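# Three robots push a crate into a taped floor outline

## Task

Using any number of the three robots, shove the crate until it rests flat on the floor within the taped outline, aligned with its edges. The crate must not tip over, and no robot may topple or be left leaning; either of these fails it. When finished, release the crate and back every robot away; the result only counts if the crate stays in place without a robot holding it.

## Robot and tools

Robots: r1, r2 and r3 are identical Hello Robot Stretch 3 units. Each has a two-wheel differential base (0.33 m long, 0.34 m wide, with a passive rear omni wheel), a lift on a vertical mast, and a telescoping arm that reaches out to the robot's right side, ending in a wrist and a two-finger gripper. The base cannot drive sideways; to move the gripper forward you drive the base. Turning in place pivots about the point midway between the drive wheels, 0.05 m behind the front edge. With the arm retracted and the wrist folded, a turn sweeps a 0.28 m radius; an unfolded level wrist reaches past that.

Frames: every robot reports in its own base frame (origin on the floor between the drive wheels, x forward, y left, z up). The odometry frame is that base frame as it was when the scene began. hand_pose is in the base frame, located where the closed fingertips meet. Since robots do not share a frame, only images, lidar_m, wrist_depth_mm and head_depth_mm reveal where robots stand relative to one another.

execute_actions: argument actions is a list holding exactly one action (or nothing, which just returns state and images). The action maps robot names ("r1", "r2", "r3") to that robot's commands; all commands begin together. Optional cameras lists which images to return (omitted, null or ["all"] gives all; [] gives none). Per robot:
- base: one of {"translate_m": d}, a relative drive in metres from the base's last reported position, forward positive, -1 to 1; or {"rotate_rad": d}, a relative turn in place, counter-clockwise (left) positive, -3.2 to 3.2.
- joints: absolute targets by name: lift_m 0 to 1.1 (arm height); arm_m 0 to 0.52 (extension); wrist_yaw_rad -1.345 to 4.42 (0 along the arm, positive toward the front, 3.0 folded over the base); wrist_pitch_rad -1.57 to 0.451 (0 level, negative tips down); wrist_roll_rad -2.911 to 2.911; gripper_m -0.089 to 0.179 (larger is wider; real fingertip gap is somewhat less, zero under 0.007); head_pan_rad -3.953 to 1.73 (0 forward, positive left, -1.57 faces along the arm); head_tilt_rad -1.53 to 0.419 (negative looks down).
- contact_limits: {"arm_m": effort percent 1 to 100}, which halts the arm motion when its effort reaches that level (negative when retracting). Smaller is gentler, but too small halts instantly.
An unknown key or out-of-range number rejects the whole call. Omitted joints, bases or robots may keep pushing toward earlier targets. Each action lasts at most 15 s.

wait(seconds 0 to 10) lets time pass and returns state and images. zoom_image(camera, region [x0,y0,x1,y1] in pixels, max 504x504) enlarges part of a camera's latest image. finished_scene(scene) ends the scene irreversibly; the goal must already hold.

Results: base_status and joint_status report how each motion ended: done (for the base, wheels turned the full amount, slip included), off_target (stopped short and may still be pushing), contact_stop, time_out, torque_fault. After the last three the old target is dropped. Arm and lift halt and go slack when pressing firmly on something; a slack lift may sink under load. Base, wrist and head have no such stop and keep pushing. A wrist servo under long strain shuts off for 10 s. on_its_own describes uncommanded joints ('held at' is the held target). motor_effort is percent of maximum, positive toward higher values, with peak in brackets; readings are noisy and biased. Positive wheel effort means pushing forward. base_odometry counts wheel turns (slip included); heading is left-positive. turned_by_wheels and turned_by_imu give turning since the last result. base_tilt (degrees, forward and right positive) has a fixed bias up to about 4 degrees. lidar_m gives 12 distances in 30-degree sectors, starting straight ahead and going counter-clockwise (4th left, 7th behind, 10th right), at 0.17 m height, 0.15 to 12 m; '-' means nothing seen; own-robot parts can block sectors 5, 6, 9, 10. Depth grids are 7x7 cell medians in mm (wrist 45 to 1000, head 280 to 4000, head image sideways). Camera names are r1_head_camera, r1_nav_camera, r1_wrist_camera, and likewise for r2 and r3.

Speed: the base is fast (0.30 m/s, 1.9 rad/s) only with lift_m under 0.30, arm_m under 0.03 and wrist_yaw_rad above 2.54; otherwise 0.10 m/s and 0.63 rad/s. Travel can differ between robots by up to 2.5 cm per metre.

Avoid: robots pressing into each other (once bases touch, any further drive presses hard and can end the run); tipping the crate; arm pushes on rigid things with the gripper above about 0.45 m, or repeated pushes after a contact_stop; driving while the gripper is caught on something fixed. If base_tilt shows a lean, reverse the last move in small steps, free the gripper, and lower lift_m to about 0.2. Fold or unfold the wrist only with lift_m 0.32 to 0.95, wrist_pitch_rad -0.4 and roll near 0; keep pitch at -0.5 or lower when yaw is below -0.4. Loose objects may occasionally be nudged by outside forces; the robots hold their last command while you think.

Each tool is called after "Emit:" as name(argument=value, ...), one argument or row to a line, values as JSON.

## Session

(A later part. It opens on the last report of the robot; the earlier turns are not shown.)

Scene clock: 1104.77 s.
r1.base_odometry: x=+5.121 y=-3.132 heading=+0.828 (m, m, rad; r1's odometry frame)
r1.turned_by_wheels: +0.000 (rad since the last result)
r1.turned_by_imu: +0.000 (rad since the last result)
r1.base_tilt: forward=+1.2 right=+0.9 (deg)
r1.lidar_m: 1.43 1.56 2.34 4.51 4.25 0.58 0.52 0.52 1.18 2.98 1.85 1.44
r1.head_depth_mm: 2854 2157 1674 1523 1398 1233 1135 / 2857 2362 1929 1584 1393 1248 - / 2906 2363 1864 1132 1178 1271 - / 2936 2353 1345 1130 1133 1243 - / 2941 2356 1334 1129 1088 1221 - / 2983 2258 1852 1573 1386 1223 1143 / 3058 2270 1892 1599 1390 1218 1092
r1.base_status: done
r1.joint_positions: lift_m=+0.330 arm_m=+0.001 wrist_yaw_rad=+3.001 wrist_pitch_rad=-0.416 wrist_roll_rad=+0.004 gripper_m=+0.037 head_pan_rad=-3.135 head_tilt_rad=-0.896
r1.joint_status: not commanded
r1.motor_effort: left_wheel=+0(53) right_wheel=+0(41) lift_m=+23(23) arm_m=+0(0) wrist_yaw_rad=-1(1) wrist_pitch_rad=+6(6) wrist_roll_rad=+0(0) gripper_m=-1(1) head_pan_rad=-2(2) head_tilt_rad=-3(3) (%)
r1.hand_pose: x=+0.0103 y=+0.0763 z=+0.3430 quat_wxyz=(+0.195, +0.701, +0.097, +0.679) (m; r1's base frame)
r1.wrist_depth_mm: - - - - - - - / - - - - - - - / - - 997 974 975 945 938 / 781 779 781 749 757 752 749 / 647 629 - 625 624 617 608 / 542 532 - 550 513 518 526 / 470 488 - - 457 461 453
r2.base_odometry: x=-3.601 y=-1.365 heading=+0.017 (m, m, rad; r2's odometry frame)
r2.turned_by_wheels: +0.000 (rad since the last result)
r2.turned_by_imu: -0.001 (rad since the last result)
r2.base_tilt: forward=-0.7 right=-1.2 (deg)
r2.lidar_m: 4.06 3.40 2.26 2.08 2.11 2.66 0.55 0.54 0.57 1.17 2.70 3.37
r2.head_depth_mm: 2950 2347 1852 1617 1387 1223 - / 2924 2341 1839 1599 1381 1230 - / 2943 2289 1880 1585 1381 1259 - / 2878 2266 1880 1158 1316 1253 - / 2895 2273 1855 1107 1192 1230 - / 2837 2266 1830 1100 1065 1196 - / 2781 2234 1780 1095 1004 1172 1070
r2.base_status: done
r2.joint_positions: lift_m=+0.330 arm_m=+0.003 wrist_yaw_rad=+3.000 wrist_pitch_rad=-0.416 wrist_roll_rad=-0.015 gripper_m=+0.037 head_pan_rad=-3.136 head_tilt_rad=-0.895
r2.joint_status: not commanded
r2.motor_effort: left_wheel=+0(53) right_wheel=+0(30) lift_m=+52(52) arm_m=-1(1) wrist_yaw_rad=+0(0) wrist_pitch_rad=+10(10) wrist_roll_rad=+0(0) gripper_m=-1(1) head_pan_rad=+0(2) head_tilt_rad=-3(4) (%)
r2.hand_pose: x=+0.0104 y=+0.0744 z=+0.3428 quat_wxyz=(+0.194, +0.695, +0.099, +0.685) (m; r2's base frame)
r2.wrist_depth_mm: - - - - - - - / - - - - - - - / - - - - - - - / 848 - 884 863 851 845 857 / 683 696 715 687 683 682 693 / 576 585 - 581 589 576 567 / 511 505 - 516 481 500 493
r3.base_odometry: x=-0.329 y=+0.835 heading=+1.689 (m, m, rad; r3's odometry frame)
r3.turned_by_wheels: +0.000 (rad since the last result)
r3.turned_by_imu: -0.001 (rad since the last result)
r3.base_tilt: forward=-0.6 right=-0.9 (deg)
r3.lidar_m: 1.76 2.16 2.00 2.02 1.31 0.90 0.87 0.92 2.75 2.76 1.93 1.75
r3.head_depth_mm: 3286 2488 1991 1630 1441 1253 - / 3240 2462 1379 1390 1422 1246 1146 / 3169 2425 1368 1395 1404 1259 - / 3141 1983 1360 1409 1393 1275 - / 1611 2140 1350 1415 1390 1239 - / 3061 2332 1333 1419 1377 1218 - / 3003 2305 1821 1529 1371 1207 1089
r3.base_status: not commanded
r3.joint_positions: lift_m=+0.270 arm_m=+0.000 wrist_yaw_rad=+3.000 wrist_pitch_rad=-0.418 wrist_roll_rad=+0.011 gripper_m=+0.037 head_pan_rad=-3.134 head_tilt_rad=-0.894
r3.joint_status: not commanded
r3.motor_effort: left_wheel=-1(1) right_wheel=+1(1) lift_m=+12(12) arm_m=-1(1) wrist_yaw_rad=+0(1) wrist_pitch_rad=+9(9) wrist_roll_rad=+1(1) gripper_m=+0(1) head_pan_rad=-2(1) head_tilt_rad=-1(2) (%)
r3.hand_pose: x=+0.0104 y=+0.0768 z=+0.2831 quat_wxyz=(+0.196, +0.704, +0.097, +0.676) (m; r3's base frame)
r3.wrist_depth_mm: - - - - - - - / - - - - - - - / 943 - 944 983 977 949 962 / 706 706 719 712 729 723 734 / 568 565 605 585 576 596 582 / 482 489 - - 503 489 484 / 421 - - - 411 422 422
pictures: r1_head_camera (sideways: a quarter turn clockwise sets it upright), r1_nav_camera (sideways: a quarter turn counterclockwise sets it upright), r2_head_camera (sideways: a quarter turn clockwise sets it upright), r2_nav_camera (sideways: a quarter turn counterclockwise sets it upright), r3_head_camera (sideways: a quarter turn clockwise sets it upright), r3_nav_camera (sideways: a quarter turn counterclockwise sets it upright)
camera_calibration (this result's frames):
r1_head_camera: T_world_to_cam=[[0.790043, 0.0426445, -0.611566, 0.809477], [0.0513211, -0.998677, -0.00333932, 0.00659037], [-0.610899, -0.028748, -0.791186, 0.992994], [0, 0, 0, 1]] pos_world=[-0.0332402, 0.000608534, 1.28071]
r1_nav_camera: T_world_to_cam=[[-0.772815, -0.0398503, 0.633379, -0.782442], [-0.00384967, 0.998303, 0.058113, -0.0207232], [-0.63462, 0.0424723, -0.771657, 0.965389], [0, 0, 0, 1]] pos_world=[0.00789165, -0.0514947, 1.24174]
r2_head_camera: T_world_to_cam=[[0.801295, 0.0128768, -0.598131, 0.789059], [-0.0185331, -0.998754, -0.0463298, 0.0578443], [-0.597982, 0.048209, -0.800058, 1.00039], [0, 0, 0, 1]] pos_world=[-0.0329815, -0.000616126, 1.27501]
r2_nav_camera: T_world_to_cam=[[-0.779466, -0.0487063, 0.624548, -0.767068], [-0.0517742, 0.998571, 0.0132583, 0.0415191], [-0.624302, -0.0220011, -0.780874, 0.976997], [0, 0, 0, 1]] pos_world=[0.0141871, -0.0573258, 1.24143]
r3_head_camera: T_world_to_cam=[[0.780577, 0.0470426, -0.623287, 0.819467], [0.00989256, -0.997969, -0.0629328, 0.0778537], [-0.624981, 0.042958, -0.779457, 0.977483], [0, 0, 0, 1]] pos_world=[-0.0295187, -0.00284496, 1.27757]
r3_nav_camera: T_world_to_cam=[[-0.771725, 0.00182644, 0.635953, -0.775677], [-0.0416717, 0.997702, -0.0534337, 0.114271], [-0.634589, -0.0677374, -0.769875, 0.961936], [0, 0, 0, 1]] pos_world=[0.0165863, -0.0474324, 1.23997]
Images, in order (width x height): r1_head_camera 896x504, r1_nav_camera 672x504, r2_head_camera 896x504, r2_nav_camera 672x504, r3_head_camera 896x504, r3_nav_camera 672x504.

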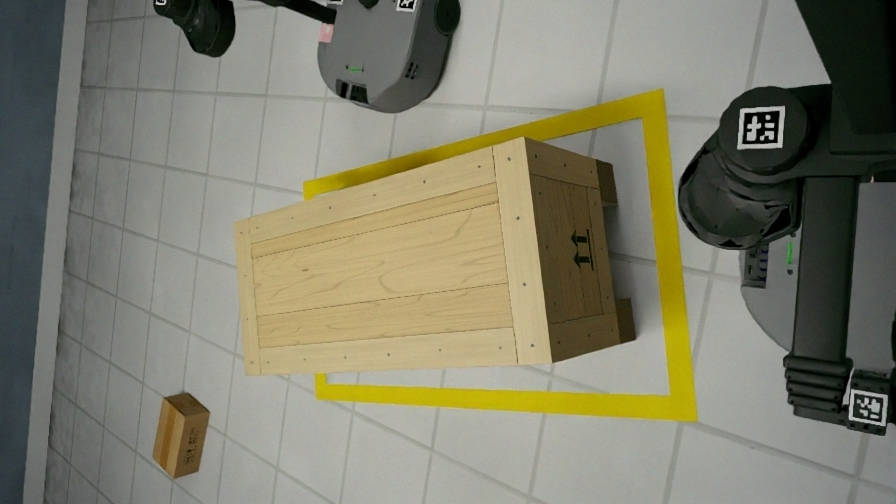

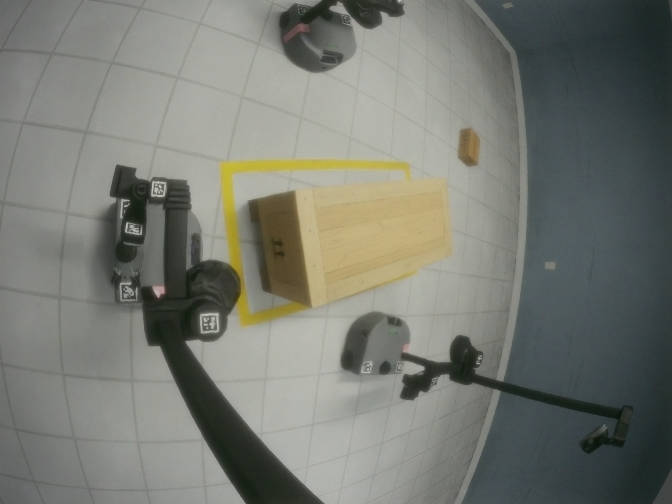

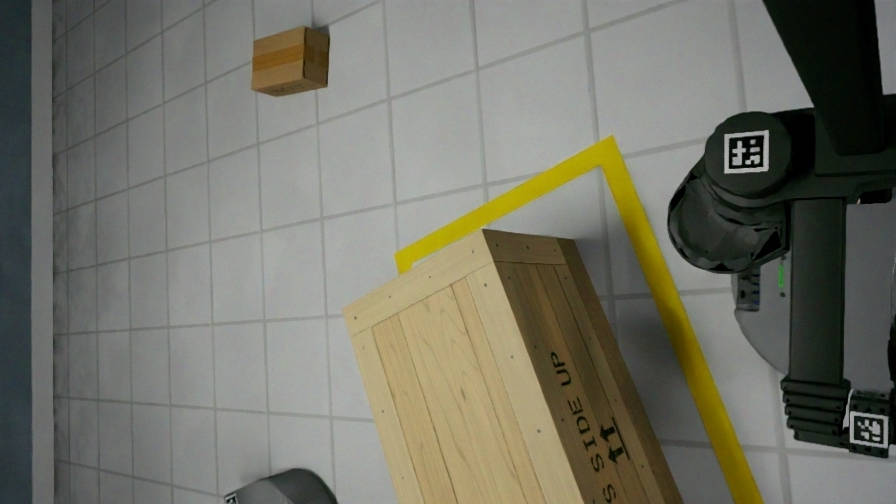

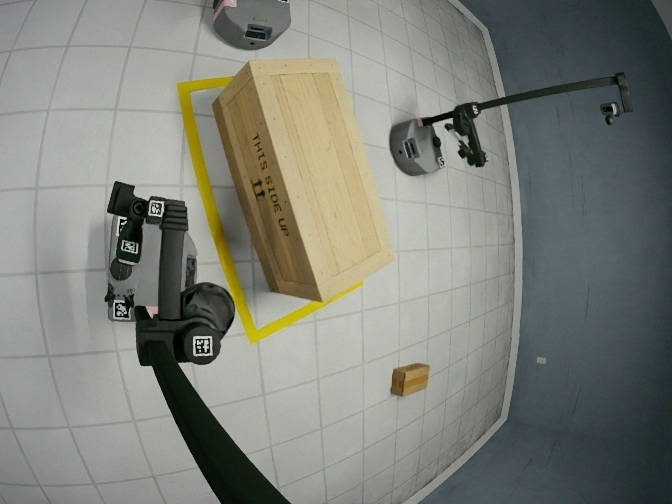

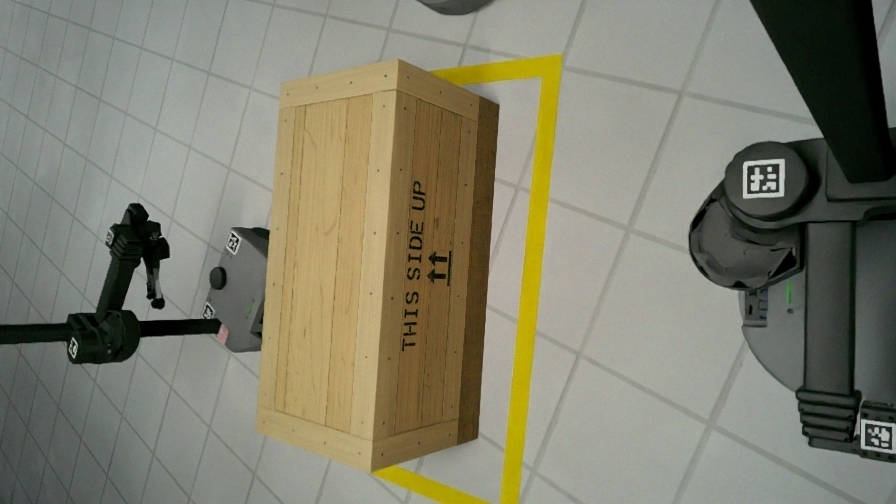

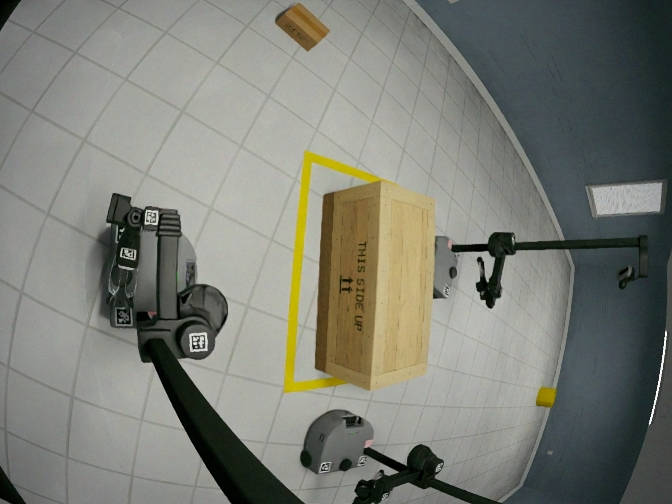

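Emit:
zoom_image(
  camera="r3_head_camera",
  region=[380, 0, 680, 504],
)

Emit:
zoom_image(
  camera="r1_head_camera",
  region=[220, 60, 720, 460],
)

Region (380, 0, 680, 504) of r3_head_camera's 896x504 image, scaled by 1.000; it fills the left 300 columns of this view, and the rest is white.

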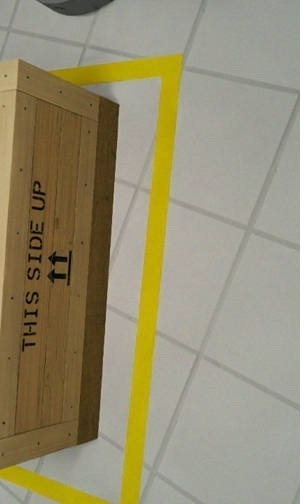

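Region (220, 60, 720, 460) of r1_head_camera's 896x504 image, scaled by 1.008, with more detail than that image has; it fills the top 403 rows of this view, and the rest is white.

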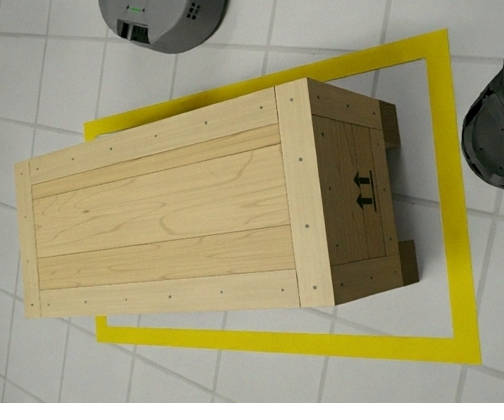

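Emit:
execute_actions(
  actions=[
    {"r3":{"base":{"rotate_rad":0.54}},"r1":{"base":{"translate_m":0.25}},"r2":{"base":{"translate_m":0.25}}},
  ],
  cameras=[],
)

Emit:
execute_actions(
  actions=[
    {"r3":{"base":{"translate_m":-0.64}}},
  ],
  cameras=[],
)

Emit:
execute_actions(
  actions=[
    {"r3":{"base":{"rotate_rad":-0.54},"joints":{"lift_m":0.33}}},
  ],
  cameras=[],
)

Emit:
execute_actions(
  actions=[
    {"r3":{"base":{"translate_m":-0.08}}},
  ],
  cameras=["r3_head_camera","r3_nav_camera","r1_head_camera"],
)

Scene clock: 1154.60 s.
r1.base_odometry: x=+5.290 y=-2.948 heading=+0.828 (m, m, rad; r1's odometry frame)
r1.turned_by_wheels: +0.000 (rad since the last result)
r1.turned_by_imu: +0.000 (rad since the last result)
r1.base_tilt: forward=+1.2 right=+0.9 (deg)
r1.lidar_m: 1.18 1.29 1.94 4.50 4.56 1.56 0.76 0.77 1.34 3.02 1.53 1.20
r1.head_depth_mm: 2998 2382 1869 1621 1397 1227 1137 / 3000 2356 1913 1615 1401 1250 - / 3029 2364 1418 1267 1391 1270 - / 3054 1651 1345 1233 1393 1250 - / 3079 1647 1376 1264 1392 1229 - / 3073 2332 1901 1612 1388 1225 1142 / 3055 2332 1904 1599 1384 1225 1091
r1.base_status: done
r1.joint_positions: lift_m=+0.330 arm_m=+0.001 wrist_yaw_rad=+3.001 wrist_pitch_rad=-0.416 wrist_roll_rad=+0.004 gripper_m=+0.037 head_pan_rad=-3.135 head_tilt_rad=-0.896
r1.joint_status: not commanded
r1.motor_effort: left_wheel=+0(5) right_wheel=-1(3) lift_m=+22(23) arm_m=+0(0) wrist_yaw_rad=-1(0) wrist_pitch_rad=+7(7) wrist_roll_rad=+0(0) gripper_m=-1(1) head_pan_rad=-2(2) head_tilt_rad=-2(2) (%)
r1.hand_pose: x=+0.0103 y=+0.0763 z=+0.3430 quat_wxyz=(+0.195, +0.701, +0.097, +0.679) (m; r1's base frame)
r1.wrist_depth_mm: - - - - - - - / - - - - - - - / - - 994 972 972 944 942 / 781 777 777 768 746 758 736 / 654 637 - 635 620 631 603 / 540 539 - 548 509 525 527 / 466 491 - - 461 460 455
r2.base_odometry: x=-3.351 y=-1.360 heading=+0.017 (m, m, rad; r2's odometry frame)
r2.turned_by_wheels: +0.000 (rad since the last result)
r2.turned_by_imu: -0.001 (rad since the last result)
r2.base_tilt: forward=-0.6 right=-1.1 (deg)
r2.lidar_m: 3.81 3.44 2.29 2.12 2.15 2.70 0.78 0.76 0.81 1.45 2.66 3.34
r2.head_depth_mm: 3058 2364 1904 1609 1383 1227 - / 2977 2341 1886 1595 1382 1228 - / 3030 2285 1887 1574 1378 1251 - / 2937 2273 1833 1414 1370 1247 - / 2901 2274 1311 1259 1365 1221 - / 2859 2262 1288 1181 1357 1204 - / 2848 1982 1284 1141 1305 1188 1068
r2.base_status: done
r2.joint_positions: lift_m=+0.330 arm_m=+0.003 wrist_yaw_rad=+3.000 wrist_pitch_rad=-0.416 wrist_roll_rad=-0.015 gripper_m=+0.037 head_pan_rad=-3.136 head_tilt_rad=-0.895
r2.joint_status: not commanded
r2.motor_effort: left_wheel=+0(5) right_wheel=-1(5) lift_m=+53(52) arm_m=-1(1) wrist_yaw_rad=+0(0) wrist_pitch_rad=+10(9) wrist_roll_rad=+0(0) gripper_m=+0(1) head_pan_rad=-1(1) head_tilt_rad=-4(3) (%)
r2.hand_pose: x=+0.0104 y=+0.0744 z=+0.3428 quat_wxyz=(+0.194, +0.695, +0.099, +0.685) (m; r2's base frame)
r2.wrist_depth_mm: - - - - - - - / - - - - - - - / - - - - - - - / 872 - 877 840 852 840 834 / 708 697 726 691 703 694 674 / 582 575 - 570 602 566 574 / 505 504 - 519 491 507 501
r3.base_odometry: x=-0.329 y=+0.835 heading=+2.229 (m, m, rad; r3's odometry frame)
r3.turned_by_wheels: +0.540 (rad since the last result)
r3.turned_by_imu: +0.531 (rad since the last result)
r3.base_tilt: forward=-0.6 right=-0.9 (deg)
r3.lidar_m: 2.18 2.01 2.03 1.46 0.90 0.87 0.92 2.74 2.77 1.92 1.75 1.76
r3.head_depth_mm: 3311 2481 1399 1232 1381 1252 - / 3276 2460 1391 1294 1418 1243 1148 / 3199 2410 1408 1437 1410 1266 - / 3051 2385 1921 1588 1393 1270 - / 2891 2359 1915 1607 1385 1242 - / 2702 2329 1899 1597 1379 1215 - / 2574 2308 1877 1586 1366 1204 1089
r3.base_status: done
r3.joint_positions: lift_m=+0.270 arm_m=+0.000 wrist_yaw_rad=+3.000 wrist_pitch_rad=-0.418 wrist_roll_rad=+0.011 gripper_m=+0.037 head_pan_rad=-3.134 head_tilt_rad=-0.894
r3.joint_status: not commanded
r3.motor_effort: left_wheel=-2(7) right_wheel=+3(8) lift_m=+13(12) arm_m=-1(1) wrist_yaw_rad=+0(0) wrist_pitch_rad=+9(9) wrist_roll_rad=+1(1) gripper_m=+0(0) head_pan_rad=-2(1) head_tilt_rad=-1(2) (%)
r3.hand_pose: x=+0.0104 y=+0.0768 z=+0.2831 quat_wxyz=(+0.196, +0.704, +0.097, +0.676) (m; r3's base frame)
r3.wrist_depth_mm: - - - - - - - / - - - - - - - / 788 - 943 937 976 978 977 / 715 713 717 731 701 730 726 / 573 580 596 590 579 581 576 / 476 487 - - 499 479 483 / 433 - - - 411 417 419
pictures: none
No camera images: the call's "cameras" was empty. Leave "cameras" out to get every camera's image.

Scene clock: 1158.43 s.
r1.base_odometry: x=+5.290 y=-2.948 heading=+0.828 (m, m, rad; r1's odometry frame)
r1.turned_by_wheels: +0.000 (rad since the last result)
r1.turned_by_imu: -0.001 (rad since the last result)
r1.base_tilt: forward=+1.3 right=+0.9 (deg)
r1.lidar_m: 1.18 1.29 1.95 4.53 4.56 1.56 0.76 0.77 3.06 3.01 1.53 1.20
r1.head_depth_mm: 2986 2362 1882 1608 1401 1231 1133 / 3010 2368 1917 1620 1398 1252 - / 3034 2345 1423 1264 1400 1272 - / 3064 1650 1344 1235 1395 1250 - / 3043 1648 1376 1266 1393 1222 - / 3066 2206 1790 1612 1391 1223 1146 / 2810 1572 1767 1596 1389 1222 1091
r1.base_status: not commanded
r1.joint_positions: lift_m=+0.330 arm_m=+0.001 wrist_yaw_rad=+3.001 wrist_pitch_rad=-0.416 wrist_roll_rad=+0.004 gripper_m=+0.037 head_pan_rad=-3.135 head_tilt_rad=-0.896
r1.joint_status: not commanded
r1.motor_effort: left_wheel=+0(1) right_wheel=+0(0) lift_m=+22(22) arm_m=+0(0) wrist_yaw_rad=+0(0) wrist_pitch_rad=+6(6) wrist_roll_rad=+0(0) gripper_m=-1(0) head_pan_rad=-2(2) head_tilt_rad=-3(2) (%)
r1.hand_pose: x=+0.0103 y=+0.0763 z=+0.3430 quat_wxyz=(+0.195, +0.701, +0.097, +0.679) (m; r1's base frame)
r1.wrist_depth_mm: - - - - - - - / - - - - - - - / - - 982 981 965 950 953 / 775 769 770 757 762 749 745 / 646 634 - 616 629 619 612 / 542 541 - 554 512 525 520 / 468 493 - - 460 454 457
r2.base_odometry: x=-3.351 y=-1.360 heading=+0.017 (m, m, rad; r2's odometry frame)
r2.turned_by_wheels: +0.000 (rad since the last result)
r2.turned_by_imu: -0.001 (rad since the last result)
r2.base_tilt: forward=-0.7 right=-1.2 (deg)
r2.lidar_m: 3.80 3.42 2.28 2.12 2.14 2.71 0.78 0.76 0.81 1.45 2.67 3.36
r2.head_depth_mm: 3043 2352 1909 1613 1395 1222 - / 3021 2307 1892 1607 1379 1226 - / 2935 2277 1882 1596 1375 1252 - / 2950 2278 1829 1420 1356 1252 - / 2939 1812 1310 1261 1367 1222 - / 2768 1499 1295 1176 1352 1202 - / 2840 2237 1292 1141 1307 1192 1067
r2.base_status: not commanded
r2.joint_positions: lift_m=+0.330 arm_m=+0.003 wrist_yaw_rad=+3.000 wrist_pitch_rad=-0.416 wrist_roll_rad=-0.015 gripper_m=+0.037 head_pan_rad=-3.136 head_tilt_rad=-0.895
r2.joint_status: not commanded
r2.motor_effort: left_wheel=+0(0) right_wheel=+0(0) lift_m=+53(53) arm_m=-1(1) wrist_yaw_rad=+0(0) wrist_pitch_rad=+10(10) wrist_roll_rad=+0(0) gripper_m=+0(0) head_pan_rad=-1(1) head_tilt_rad=-4(4) (%)
r2.hand_pose: x=+0.0104 y=+0.0744 z=+0.3428 quat_wxyz=(+0.194, +0.695, +0.099, +0.685) (m; r2's base frame)
r2.wrist_depth_mm: - - - - - - - / - - - - - - - / - - - - - - - / 841 - 833 859 835 843 849 / 682 698 717 693 695 673 689 / 581 592 - 575 599 579 567 / 509 500 - 517 485 498 497
r3.base_odometry: x=+0.063 y=+0.328 heading=+2.229 (m, m, rad; r3's odometry frame)
r3.turned_by_wheels: +0.000 (rad since the last result)
r3.turned_by_imu: -0.002 (rad since the last result)
r3.base_tilt: forward=-0.5 right=-1.0 (deg)
r3.lidar_m: 2.67 2.50 1.53 0.46 0.35 0.34 2.46 2.25 2.26 2.35 2.15 2.17
r3.head_depth_mm: 3256 2500 1994 1660 1004 883 - / 3012 2465 1974 1642 998 894 1060 / 2852 2420 1949 1642 1409 916 - / 2674 2383 1949 1622 1402 1268 - / 2433 2368 1927 1616 1383 1236 - / 2247 2346 1893 1587 1379 1212 - / 2114 2250 1884 1585 1374 1201 1091
r3.base_status: done
r3.joint_positions: lift_m=+0.270 arm_m=+0.000 wrist_yaw_rad=+3.000 wrist_pitch_rad=-0.418 wrist_roll_rad=+0.011 gripper_m=+0.037 head_pan_rad=-3.134 head_tilt_rad=-0.894
r3.joint_status: not commanded
r3.motor_effort: left_wheel=-1(6) right_wheel=+3(5) lift_m=+12(12) arm_m=-1(1) wrist_yaw_rad=+0(1) wrist_pitch_rad=+9(9) wrist_roll_rad=+1(1) gripper_m=+0(1) head_pan_rad=-1(1) head_tilt_rad=-2(1) (%)
r3.hand_pose: x=+0.0104 y=+0.0768 z=+0.2831 quat_wxyz=(+0.196, +0.704, +0.097, +0.676) (m; r3's base frame)
r3.wrist_depth_mm: 288 - 514 - - - - / 302 - 550 - - - - / 319 - 600 900 940 945 975 / 331 375 647 717 742 731 741 / 343 400 595 587 587 579 581 / 349 430 - - 503 486 492 / - - - - 412 420 419
pictures: none
No camera images: the call's "cameras" was empty. Leave "cameras" out to get every camera's image.

Scene clock: 1160.00 s.
r1.base_odometry: x=+5.290 y=-2.948 heading=+0.828 (m, m, rad; r1's odometry frame)
r1.turned_by_wheels: +0.000 (rad since the last result)
r1.turned_by_imu: +0.000 (rad since the last result)
r1.base_tilt: forward=+1.2 right=+0.8 (deg)
r1.lidar_m: 1.18 1.29 1.95 4.48 4.56 1.56 0.76 0.76 3.04 3.01 1.53 1.19
r1.head_depth_mm: 2962 2366 1876 1618 1400 1226 1135 / 2963 2369 1927 1621 1401 1248 - / 3029 2373 1415 1270 1392 1271 - / 3082 1656 1342 1237 1393 1246 - / 3064 1648 1381 1262 1394 1234 - / 3056 2270 1775 1607 1392 1227 1144 / 3092 1382 1738 1602 1389 1218 1092
r1.base_status: not commanded
r1.joint_positions: lift_m=+0.330 arm_m=+0.001 wrist_yaw_rad=+3.001 wrist_pitch_rad=-0.416 wrist_roll_rad=+0.004 gripper_m=+0.037 head_pan_rad=-3.135 head_tilt_rad=-0.896
r1.joint_status: not commanded
r1.motor_effort: left_wheel=+0(0) right_wheel=+0(1) lift_m=+23(22) arm_m=+0(0) wrist_yaw_rad=-1(0) wrist_pitch_rad=+7(7) wrist_roll_rad=+0(0) gripper_m=+0(0) head_pan_rad=-2(2) head_tilt_rad=-2(2) (%)
r1.hand_pose: x=+0.0103 y=+0.0763 z=+0.3430 quat_wxyz=(+0.195, +0.701, +0.097, +0.679) (m; r1's base frame)
r1.wrist_depth_mm: - - - - - - - / - - - - - - - / - - 986 955 950 971 924 / 782 772 761 769 757 755 735 / 637 636 - 629 621 620 605 / 545 543 - 536 521 531 517 / 470 492 - - 467 459 455
r2.base_odometry: x=-3.351 y=-1.360 heading=+0.017 (m, m, rad; r2's odometry frame)
r2.turned_by_wheels: +0.000 (rad since the last result)
r2.turned_by_imu: +0.000 (rad since the last result)
r2.base_tilt: forward=-0.7 right=-1.1 (deg)
r2.lidar_m: 3.79 3.43 2.29 2.11 2.14 2.70 0.78 0.76 0.81 1.44 2.66 3.35
r2.head_depth_mm: 2961 2334 1903 1605 1383 1223 - / 2975 2311 1890 1604 1375 1233 - / 2973 2335 1868 1584 1378 1259 - / 2925 2304 1818 1412 1364 1250 - / 2923 2131 1307 1261 1360 1223 - / 2879 1452 1308 1182 1351 1191 - / 2738 2162 1286 1141 1305 1192 1071
r2.base_status: not commanded
r2.joint_positions: lift_m=+0.330 arm_m=+0.003 wrist_yaw_rad=+3.000 wrist_pitch_rad=-0.416 wrist_roll_rad=-0.015 gripper_m=+0.037 head_pan_rad=-3.136 head_tilt_rad=-0.895
r2.joint_status: not commanded
r2.motor_effort: left_wheel=+0(0) right_wheel=+0(0) lift_m=+53(53) arm_m=-1(1) wrist_yaw_rad=+0(0) wrist_pitch_rad=+10(9) wrist_roll_rad=+0(0) gripper_m=-1(1) head_pan_rad=-1(1) head_tilt_rad=-4(4) (%)
r2.hand_pose: x=+0.0104 y=+0.0744 z=+0.3428 quat_wxyz=(+0.194, +0.695, +0.099, +0.685) (m; r2's base frame)
r2.wrist_depth_mm: - - - - - - - / - - - - - - - / - - - - - - - / 856 - 873 848 845 854 816 / 705 686 726 691 661 689 686 / 592 590 - 581 596 582 572 / 505 507 - 517 479 499 496
r3.base_odometry: x=+0.063 y=+0.328 heading=+1.689 (m, m, rad; r3's odometry frame)
r3.turned_by_wheels: -0.540 (rad since the last result)
r3.turned_by_imu: -0.532 (rad since the last result)
r3.base_tilt: forward=-0.6 right=-0.8 (deg)
r3.lidar_m: 2.16 2.65 2.51 1.53 0.46 0.35 0.34 2.48 2.25 2.26 2.37 2.14
r3.head_depth_mm: 3285 2434 1995 1668 1006 1078 - / 3114 2220 1773 1655 1005 1092 1145 / 3190 2188 1766 1644 988 947 - / 3132 2392 1922 1614 981 954 - / 3097 2370 1915 1605 1039 1185 - / 3032 2341 1882 1597 1374 1209 - / 2977 2297 1881 1579 1368 1207 1093
r3.base_status: done
r3.joint_positions: lift_m=+0.330 arm_m=+0.000 wrist_yaw_rad=+3.000 wrist_pitch_rad=-0.418 wrist_roll_rad=+0.011 gripper_m=+0.037 head_pan_rad=-3.134 head_tilt_rad=-0.894
r3.joint_status: all done
r3.motor_effort: left_wheel=+1(5) right_wheel=-1(5) lift_m=+23(24) arm_m=-1(1) wrist_yaw_rad=-1(1) wrist_pitch_rad=+9(9) wrist_roll_rad=+1(1) gripper_m=-1(0) head_pan_rad=-1(2) head_tilt_rad=-2(1) (%)
r3.hand_pose: x=+0.0104 y=+0.0768 z=+0.3423 quat_wxyz=(+0.196, +0.704, +0.097, +0.676) (m; r3's base frame)
r3.wrist_depth_mm: 513 - - - - - - / 473 - - - - - - / 473 - - - - - - / 466 633 831 838 801 836 851 / 461 623 692 671 668 673 670 / 457 551 - 550 586 555 558 / 449 490 - 479 467 470 481
pictures: none
No camera images: the call's "cameras" was empty. Leave "cameras" out to get every camera's image.

Scene clock: 1162.43 s.
r1.base_odometry: x=+5.290 y=-2.948 heading=+0.828 (m, m, rad; r1's odometry frame)
r1.turned_by_wheels: +0.000 (rad since the last result)
r1.turned_by_imu: +0.000 (rad since the last result)
r1.base_tilt: forward=+1.1 right=+0.8 (deg)
r1.lidar_m: 1.18 1.29 1.95 4.50 4.57 1.56 0.77 0.77 3.05 3.01 1.53 1.19
r1.head_depth_mm: 2931 2367 1873 1623 1392 1226 1131 / 3001 2350 1927 1621 1395 1250 - / 3059 2377 1382 1265 1394 1269 - / 3062 1650 1353 1236 1397 1246 - / 3034 2134 1382 1260 1383 1228 - / 3047 2198 1768 1601 1388 1220 1145 / 2800 1588 1807 1601 1385 1223 1091
r1.base_status: not commanded
r1.joint_positions: lift_m=+0.330 arm_m=+0.001 wrist_yaw_rad=+3.001 wrist_pitch_rad=-0.416 wrist_roll_rad=+0.004 gripper_m=+0.037 head_pan_rad=-3.135 head_tilt_rad=-0.896
r1.joint_status: not commanded
r1.motor_effort: left_wheel=-1(0) right_wheel=+0(0) lift_m=+23(22) arm_m=+0(0) wrist_yaw_rad=-2(2) wrist_pitch_rad=+7(6) wrist_roll_rad=+0(0) gripper_m=-1(1) head_pan_rad=-3(2) head_tilt_rad=-2(2) (%)
r1.hand_pose: x=+0.0103 y=+0.0763 z=+0.3430 quat_wxyz=(+0.195, +0.701, +0.097, +0.679) (m; r1's base frame)
r1.wrist_depth_mm: - - - - - - - / - - - - - - - / - - 988 970 957 950 941 / 789 780 777 762 757 737 748 / 645 638 - 635 620 617 617 / 545 541 - 553 510 526 518 / 473 492 - - 460 459 455
r2.base_odometry: x=-3.351 y=-1.360 heading=+0.017 (m, m, rad; r2's odometry frame)
r2.turned_by_wheels: +0.000 (rad since the last result)
r2.turned_by_imu: -0.001 (rad since the last result)
r2.base_tilt: forward=-0.7 right=-1.1 (deg)
r2.lidar_m: 3.81 3.43 2.29 2.11 2.14 2.71 0.77 0.76 0.81 1.45 2.67 3.34
r2.head_depth_mm: 3037 2350 1921 1610 1385 1227 - / 3001 2310 1895 1592 1380 1227 - / 2957 2298 1887 1594 1373 1258 - / 2944 2286 1822 1386 1374 1248 - / 2887 2074 1307 1246 1362 1216 - / 2891 1292 1294 1176 1345 1192 - / 2669 2176 1295 1144 1299 1196 1069
r2.base_status: not commanded
r2.joint_positions: lift_m=+0.330 arm_m=+0.003 wrist_yaw_rad=+3.000 wrist_pitch_rad=-0.416 wrist_roll_rad=-0.015 gripper_m=+0.037 head_pan_rad=-3.136 head_tilt_rad=-0.895
r2.joint_status: not commanded
r2.motor_effort: left_wheel=+0(0) right_wheel=+0(1) lift_m=+52(53) arm_m=-1(1) wrist_yaw_rad=+0(0) wrist_pitch_rad=+10(10) wrist_roll_rad=-1(0) gripper_m=+0(0) head_pan_rad=-1(1) head_tilt_rad=-4(4) (%)
r2.hand_pose: x=+0.0104 y=+0.0744 z=+0.3428 quat_wxyz=(+0.194, +0.695, +0.099, +0.685) (m; r2's base frame)
r2.wrist_depth_mm: - - - - - - - / - - - - - - - / - - - - - - - / 875 - 848 834 830 828 821 / 708 691 721 696 696 698 688 / 592 581 - 586 609 584 573 / 513 501 - 515 481 498 490
r3.base_odometry: x=+0.072 y=+0.249 heading=+1.689 (m, m, rad; r3's odometry frame)
r3.turned_by_wheels: +0.000 (rad since the last result)
r3.turned_by_imu: +0.011 (rad since the last result)
r3.base_tilt: forward=-0.6 right=-0.9 (deg)
r3.lidar_m: 2.24 2.77 2.52 1.52 0.37 0.28 0.28 2.44 2.22 2.24 2.42 2.22
r3.head_depth_mm: 3302 2512 1990 1669 1006 910 - / 3024 1585 1736 1642 1000 916 1140 / 3180 2265 1717 1637 996 898 - / 3146 2396 1924 1632 980 896 - / 3093 2364 1911 1614 1314 1009 - / 3037 2321 1894 1599 1382 1214 - / 2892 2289 1863 1582 1368 1203 1095
r3.base_status: translate_m off_target (by the wheels' count: -0.0796 of -0.0800)
r3.joint_positions: lift_m=+0.330 arm_m=+0.000 wrist_yaw_rad=+3.000 wrist_pitch_rad=-0.418 wrist_roll_rad=+0.011 gripper_m=+0.037 head_pan_rad=-3.135 head_tilt_rad=-0.894
r3.joint_status: not commanded
r3.on_its_own: left_wheel is at rest, and its effort (-36) is outside its rest range (-18 to +18); right_wheel is at rest, and its effort (-36) is outside its rest range (-18 to +18)
r3.motor_effort: left_wheel=-36(56) right_wheel=-36(59) lift_m=+22(23) arm_m=-1(1) wrist_yaw_rad=+0(2) wrist_pitch_rad=+9(9) wrist_roll_rad=+1(1) gripper_m=+0(0) head_pan_rad=-1(1) head_tilt_rad=-1(2) (%)
r3.hand_pose: x=+0.0104 y=+0.0768 z=+0.3425 quat_wxyz=(+0.196, +0.704, +0.097, +0.676) (m; r3's base frame)
r3.wrist_depth_mm: 522 - - - - - - / 376 - - - - - - / 390 - - - - - - / 381 508 821 822 825 833 834 / 375 493 699 662 668 673 689 / 372 521 - 557 575 559 572 / 362 472 - 480 468 484 477
pictures: r1_head_camera (sideways: a quarter turn clockwise sets it upright), r3_head_camera (sideways: a quarter turn clockwise sets it upright), r3_nav_camera (sideways: a quarter turn counterclockwise sets it upright)
camera_calibration (this result's frames):
r1_head_camera: T_world_to_cam=[[0.790043, 0.0426443, -0.611566, 0.809477], [0.0513208, -0.998677, -0.00333932, 0.00659037], [-0.610899, -0.0287479, -0.791186, 0.992994], [0, 0, 0, 1]] pos_world=[-0.0332402, 0.000608543, 1.28071]
r3_head_camera: T_world_to_cam=[[0.780643, 0.0468104, -0.623222, 0.819381], [0.00960038, -0.997972, -0.0629326, 0.0778552], [-0.624903, 0.0431447, -0.779509, 0.97755], [0, 0, 0, 1]] pos_world=[-0.0295175, -0.00283433, 1.27756]
r3_nav_camera: T_world_to_cam=[[-0.771778, 0.00205607, 0.635889, -0.775593], [-0.0413699, 0.997714, -0.0534366, 0.114273], [-0.634545, -0.0675478, -0.769928, 0.962004], [0, 0, 0, 1]] pos_world=[0.0165773, -0.0474355, 1.23997]
Images, in order (width x height): r1_head_camera 896x504, r3_head_camera 896x504, r3_nav_camera 672x504.

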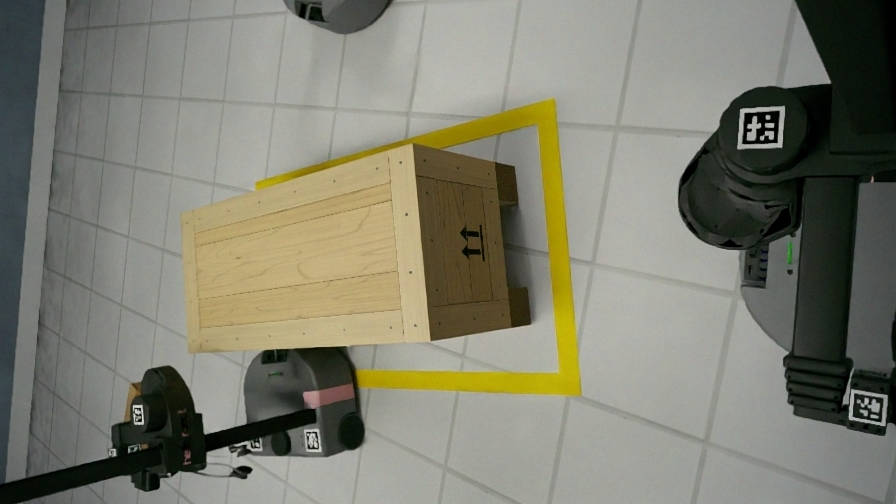

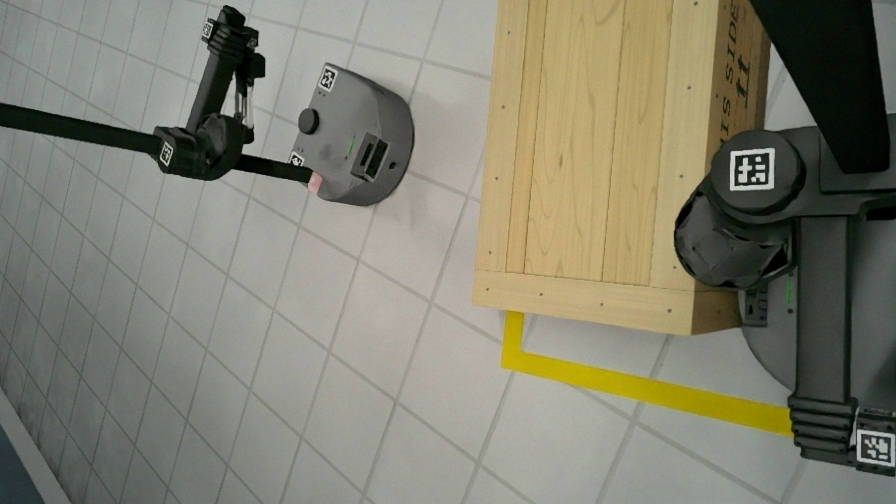

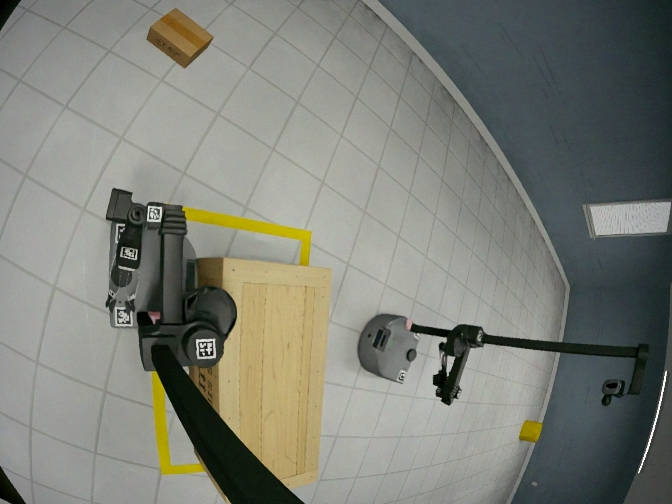

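Emit:
execute_actions(
  actions=[
    {"r3":{"base":{"translate_m":-0.06}}},
  ],
  cameras=[],
)

Emit:
execute_actions(
  actions=[
    {"r3":{"base":{"translate_m":0.7},"joints":{"lift_m":0.27}}},
  ],
  cameras=["r3_head_camera","r1_head_camera","r2_head_camera"],
)

Scene clock: 1171.63 s.
r1.base_odometry: x=+5.290 y=-2.948 heading=+0.828 (m, m, rad; r1's odometry frame)
r1.turned_by_wheels: +0.000 (rad since the last result)
r1.turned_by_imu: -0.001 (rad since the last result)
r1.base_tilt: forward=+1.2 right=+0.9 (deg)
r1.lidar_m: 1.18 1.30 1.94 4.51 4.59 1.56 0.77 0.78 3.06 3.01 1.53 1.20
r1.head_depth_mm: 2946 2374 1882 1619 1398 1229 1132 / 2959 2359 1911 1617 1398 1247 - / 3013 2376 1386 1251 1393 1275 - / 3062 1652 1346 1242 1393 1249 - / 3041 2274 1375 1273 1397 1227 - / 3045 1470 1757 1605 1387 1220 1141 / 2896 2199 1855 1602 1386 1221 1089
r1.base_status: not commanded
r1.joint_positions: lift_m=+0.330 arm_m=+0.001 wrist_yaw_rad=+3.001 wrist_pitch_rad=-0.416 wrist_roll_rad=+0.004 gripper_m=+0.037 head_pan_rad=-3.135 head_tilt_rad=-0.896
r1.joint_status: not commanded
r1.motor_effort: left_wheel=-1(0) right_wheel=-1(0) lift_m=+22(22) arm_m=+0(0) wrist_yaw_rad=-2(2) wrist_pitch_rad=+7(7) wrist_roll_rad=+0(0) gripper_m=+0(1) head_pan_rad=-2(2) head_tilt_rad=-2(2) (%)
r1.hand_pose: x=+0.0103 y=+0.0763 z=+0.3430 quat_wxyz=(+0.195, +0.701, +0.097, +0.679) (m; r1's base frame)
r1.wrist_depth_mm: - - - - - - - / - - - - - - - / - - 969 974 957 939 945 / 784 787 771 760 753 757 756 / 646 638 - 620 628 618 612 / 538 539 - 552 514 525 524 / 469 495 - - 466 457 457
r2.base_odometry: x=-3.351 y=-1.360 heading=+0.017 (m, m, rad; r2's odometry frame)
r2.turned_by_wheels: +0.000 (rad since the last result)
r2.turned_by_imu: -0.002 (rad since the last result)
r2.base_tilt: forward=-0.8 right=-1.0 (deg)
r2.lidar_m: 3.80 3.42 2.29 2.12 2.14 2.70 0.74 0.74 0.81 1.44 2.67 3.37
r2.head_depth_mm: 3106 2342 1889 1606 1389 1229 - / 3012 2346 1873 1591 1374 1228 - / 2985 2317 1879 1582 1373 1262 - / 2930 2300 1812 1322 1375 1249 - / 2900 1525 1307 1194 1367 1216 - / 2897 1294 1298 1164 1330 1199 - / 2663 2221 1288 1130 1297 1192 1073
r2.base_status: not commanded
r2.joint_positions: lift_m=+0.330 arm_m=+0.003 wrist_yaw_rad=+3.000 wrist_pitch_rad=-0.416 wrist_roll_rad=-0.015 gripper_m=+0.037 head_pan_rad=-3.136 head_tilt_rad=-0.895
r2.joint_status: not commanded
r2.motor_effort: left_wheel=-1(0) right_wheel=-1(1) lift_m=+53(53) arm_m=-1(1) wrist_yaw_rad=+0(0) wrist_pitch_rad=+10(10) wrist_roll_rad=+0(0) gripper_m=+1(0) head_pan_rad=-1(1) head_tilt_rad=-4(3) (%)
r2.hand_pose: x=+0.0104 y=+0.0744 z=+0.3428 quat_wxyz=(+0.194, +0.695, +0.099, +0.685) (m; r2's base frame)
r2.wrist_depth_mm: - - - - - - - / - - - - - - - / - - - - - - - / 879 - 873 857 843 844 804 / 680 694 716 709 676 673 691 / 578 578 - 575 582 578 573 / 508 497 - 510 490 499 487
r3.base_odometry: x=+0.079 y=+0.190 heading=+1.689 (m, m, rad; r3's odometry frame)
r3.turned_by_wheels: +0.000 (rad since the last result)
r3.turned_by_imu: +0.028 (rad since the last result)
r3.base_tilt: forward=-0.6 right=-0.9 (deg)
r3.lidar_m: 2.27 2.75 2.53 0.68 0.34 0.28 0.27 2.38 2.21 2.24 2.44 2.25
r3.head_depth_mm: 3313 2497 1946 1672 1006 895 - / 2999 1348 1678 1611 999 903 1114 / 3214 2418 1849 1626 990 901 - / 3144 2392 1945 1626 985 895 - / 3074 2362 1899 1605 1364 1035 - / 3022 2339 1901 1600 1379 1214 - / 2876 2304 1878 1585 1373 1205 1093
r3.base_status: translate_m off_target (by the wheels' count: -0.0596 of -0.0600)
r3.joint_positions: lift_m=+0.330 arm_m=+0.000 wrist_yaw_rad=+3.000 wrist_pitch_rad=-0.418 wrist_roll_rad=+0.011 gripper_m=+0.037 head_pan_rad=-3.135 head_tilt_rad=-0.894
r3.joint_status: not commanded
r3.on_its_own: left_wheel is at rest, and its effort (-38) is outside its rest range (-18 to +18); right_wheel is at rest, and its effort (-31) is outside its rest range (-18 to +18)
r3.motor_effort: left_wheel=-38(63) right_wheel=-31(55) lift_m=+22(22) arm_m=-1(1) wrist_yaw_rad=-1(1) wrist_pitch_rad=+9(9) wrist_roll_rad=+1(1) gripper_m=+0(0) head_pan_rad=+0(1) head_tilt_rad=-2(1) (%)
r3.hand_pose: x=+0.0105 y=+0.0768 z=+0.3425 quat_wxyz=(+0.196, +0.704, +0.096, +0.676) (m; r3's base frame)
r3.wrist_depth_mm: 520 - - - - - - / 344 - - - - - - / 346 - - - - - - / 342 425 838 838 810 859 829 / 346 443 696 683 662 681 678 / 345 461 - 552 581 557 568 / 341 462 - 478 462 481 479
pictures: none
No camera images: the call's "cameras" was empty. Leave "cameras" out to get every camera's image.

Scene clock: 1176.03 s.
r1.base_odometry: x=+5.290 y=-2.948 heading=+0.828 (m, m, rad; r1's odometry frame)
r1.turned_by_wheels: +0.000 (rad since the last result)
r1.turned_by_imu: -0.001 (rad since the last result)
r1.base_tilt: forward=+1.2 right=+0.8 (deg)
r1.lidar_m: 1.18 1.30 1.95 4.51 4.57 1.56 0.78 0.78 1.59 3.02 1.54 1.19
r1.head_depth_mm: 2970 2374 1877 1624 1397 1226 1131 / 2972 2375 1922 1617 1398 1251 - / 3068 2367 1382 1251 1391 1272 - / 3071 1653 1350 1238 1391 1250 - / 3066 2279 1372 1273 1394 1222 - / 3047 2348 1894 1609 1386 1221 1145 / 3040 2325 1908 1601 1384 1225 1091
r1.base_status: not commanded
r1.joint_positions: lift_m=+0.330 arm_m=+0.001 wrist_yaw_rad=+3.001 wrist_pitch_rad=-0.416 wrist_roll_rad=+0.004 gripper_m=+0.037 head_pan_rad=-3.135 head_tilt_rad=-0.896
r1.joint_status: not commanded
r1.motor_effort: left_wheel=+0(0) right_wheel=+0(0) lift_m=+22(22) arm_m=+0(0) wrist_yaw_rad=+0(1) wrist_pitch_rad=+7(6) wrist_roll_rad=+0(0) gripper_m=+0(1) head_pan_rad=-1(2) head_tilt_rad=-2(2) (%)
r1.hand_pose: x=+0.0103 y=+0.0763 z=+0.3430 quat_wxyz=(+0.195, +0.701, +0.097, +0.679) (m; r1's base frame)
r1.wrist_depth_mm: - - - - - - - / - - - - - - - / - - 977 970 964 956 924 / 793 762 770 756 752 746 732 / 651 638 - 630 632 620 606 / 541 538 - 551 513 529 521 / 470 494 - - 457 456 452
r2.base_odometry: x=-3.351 y=-1.360 heading=+0.017 (m, m, rad; r2's odometry frame)
r2.turned_by_wheels: +0.000 (rad since the last result)
r2.turned_by_imu: -0.001 (rad since the last result)
r2.base_tilt: forward=-0.7 right=-1.1 (deg)
r2.lidar_m: 3.79 3.45 2.29 2.12 2.14 2.70 0.74 0.74 0.81 1.44 2.67 3.36
r2.head_depth_mm: 3033 2334 1907 1602 1388 1229 - / 2951 2302 1883 1605 1371 1231 - / 2972 2281 1885 1588 1376 1262 - / 2914 2284 1818 1325 1371 1244 - / 2910 2274 1310 1198 1364 1223 - / 2863 2030 1303 1155 1334 1197 - / 2864 2008 1294 1123 1303 1196 1072
r2.base_status: not commanded
r2.joint_positions: lift_m=+0.330 arm_m=+0.003 wrist_yaw_rad=+3.000 wrist_pitch_rad=-0.416 wrist_roll_rad=-0.015 gripper_m=+0.037 head_pan_rad=-3.136 head_tilt_rad=-0.895
r2.joint_status: not commanded
r2.motor_effort: left_wheel=+0(0) right_wheel=+0(0) lift_m=+52(53) arm_m=-1(1) wrist_yaw_rad=+0(1) wrist_pitch_rad=+9(10) wrist_roll_rad=-1(0) gripper_m=+0(1) head_pan_rad=-1(1) head_tilt_rad=-4(3) (%)
r2.hand_pose: x=+0.0104 y=+0.0744 z=+0.3428 quat_wxyz=(+0.194, +0.695, +0.099, +0.685) (m; r2's base frame)
r2.wrist_depth_mm: - - - - - - - / - - - - - - - / - - - - - - - / 841 - 845 845 855 848 824 / 702 693 734 677 686 690 679 / 583 594 - 585 604 576 568 / 511 510 - 523 484 502 500
r3.base_odometry: x=-0.003 y=+0.885 heading=+1.689 (m, m, rad; r3's odometry frame)
r3.turned_by_wheels: +0.000 (rad since the last result)
r3.turned_by_imu: +0.001 (rad since the last result)
r3.base_tilt: forward=-0.6 right=-0.8 (deg)
r3.lidar_m: 1.63 2.05 2.28 2.30 2.90 0.97 0.96 2.68 2.48 2.51 1.74 1.61
r3.head_depth_mm: 3299 2473 1401 1420 1425 1254 - / 3227 2296 1383 1467 1418 1240 1144 / 2922 2144 1371 1508 1411 1266 - / 3121 2390 1362 1517 1400 1272 - / 3091 2363 1903 1583 1383 1238 - / 3026 2341 1897 1601 1377 1212 - / 2999 2293 1882 1578 1372 1207 1092
r3.base_status: done
r3.joint_positions: lift_m=+0.270 arm_m=+0.000 wrist_yaw_rad=+3.000 wrist_pitch_rad=-0.418 wrist_roll_rad=+0.011 gripper_m=+0.037 head_pan_rad=-3.135 head_tilt_rad=-0.894
r3.joint_status: all done
r3.motor_effort: left_wheel=+0(36) right_wheel=+1(30) lift_m=+13(20) arm_m=-1(1) wrist_yaw_rad=-2(0) wrist_pitch_rad=+9(9) wrist_roll_rad=+1(1) gripper_m=+1(0) head_pan_rad=-2(1) head_tilt_rad=-1(1) (%)
r3.hand_pose: x=+0.0105 y=+0.0768 z=+0.2831 quat_wxyz=(+0.196, +0.704, +0.096, +0.676) (m; r3's base frame)
r3.wrist_depth_mm: - - - - - - - / - - - - - - - / 948 - 944 936 967 932 - / 708 692 713 724 713 728 723 / 571 576 602 575 584 579 584 / 483 488 - - 498 480 487 / 429 - - - 404 419 425
pictures: r1_head_camera (sideways: a quarter turn clockwise sets it upright), r2_head_camera (sideways: a quarter turn clockwise sets it upright), r3_head_camera (sideways: a quarter turn clockwise sets it upright)
camera_calibration (this result's frames):
r1_head_camera: T_world_to_cam=[[0.790043, 0.0426443, -0.611566, 0.809477], [0.0513208, -0.998677, -0.00333933, 0.00659038], [-0.610899, -0.0287479, -0.791186, 0.992994], [0, 0, 0, 1]] pos_world=[-0.0332402, 0.000608543, 1.28071]
r2_head_camera: T_world_to_cam=[[0.801295, 0.0128768, -0.598131, 0.789059], [-0.0185331, -0.998754, -0.0463298, 0.0578443], [-0.597982, 0.048209, -0.800058, 1.00039], [0, 0, 0, 1]] pos_world=[-0.0329815, -0.000616126, 1.27501]
r3_head_camera: T_world_to_cam=[[0.780961, 0.0468112, -0.622823, 0.818859], [0.00963088, -0.997971, -0.0629311, 0.0778531], [-0.624505, 0.0431485, -0.779828, 0.977962], [0, 0, 0, 1]] pos_world=[-0.0295051, -0.00283419, 1.27755]
Images, in order (width x height): r1_head_camera 896x504, r2_head_camera 896x504, r3_head_camera 896x504.

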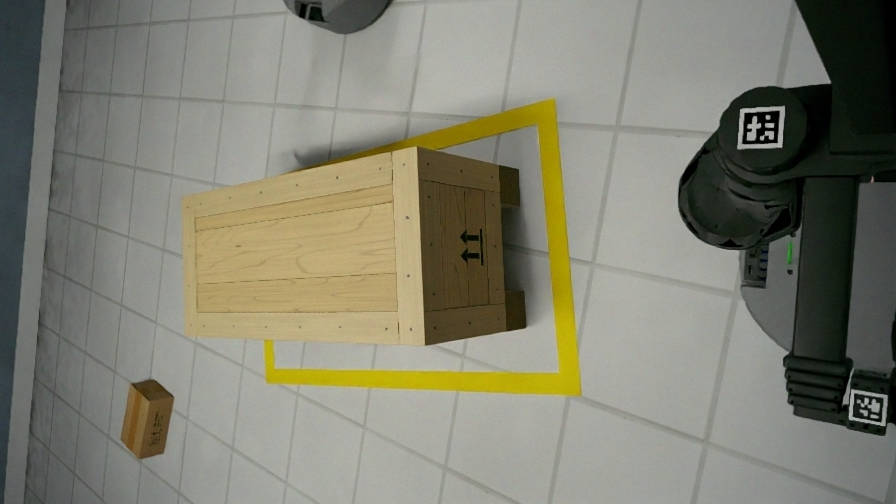

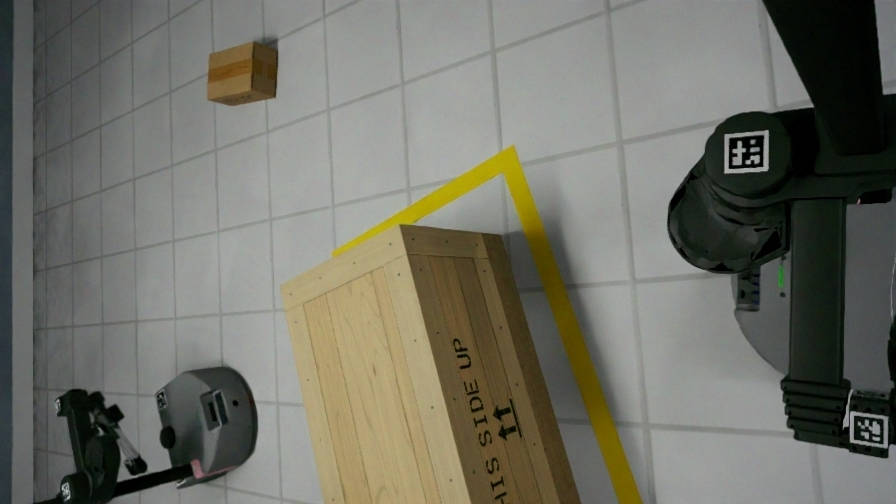

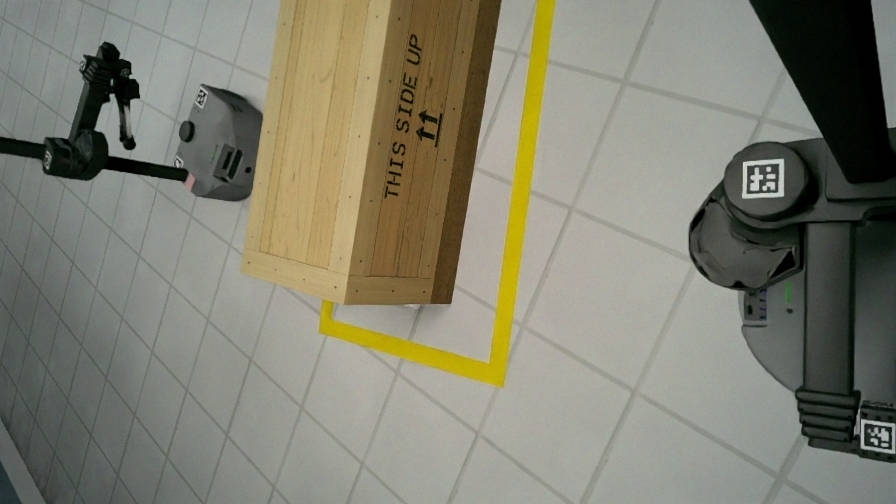

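Emit:
zoom_image(
  camera="r3_head_camera",
  region=[400, 0, 600, 130],
)

Emit:
zoom_image(
  camera="r3_head_camera",
  region=[400, 260, 600, 390],
)

Region (400, 0, 600, 130) of r3_head_camera's 896x504 image, scaled by 2.520, with more detail than that image has; it fills the top 328 rows of this view, and the rest is white.

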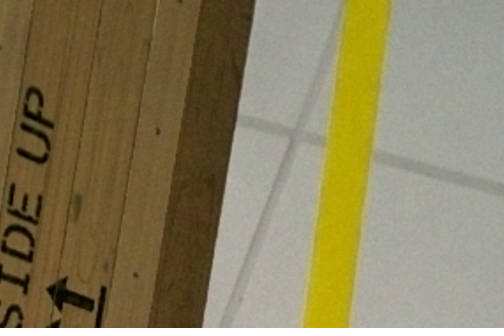

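Region (400, 260, 600, 390) of r3_head_camera's 896x504 image, scaled by 2.520, with more detail than that image has; it fills the top 328 rows of this view, and the rest is white.

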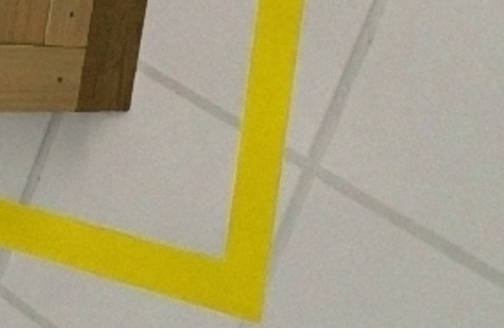

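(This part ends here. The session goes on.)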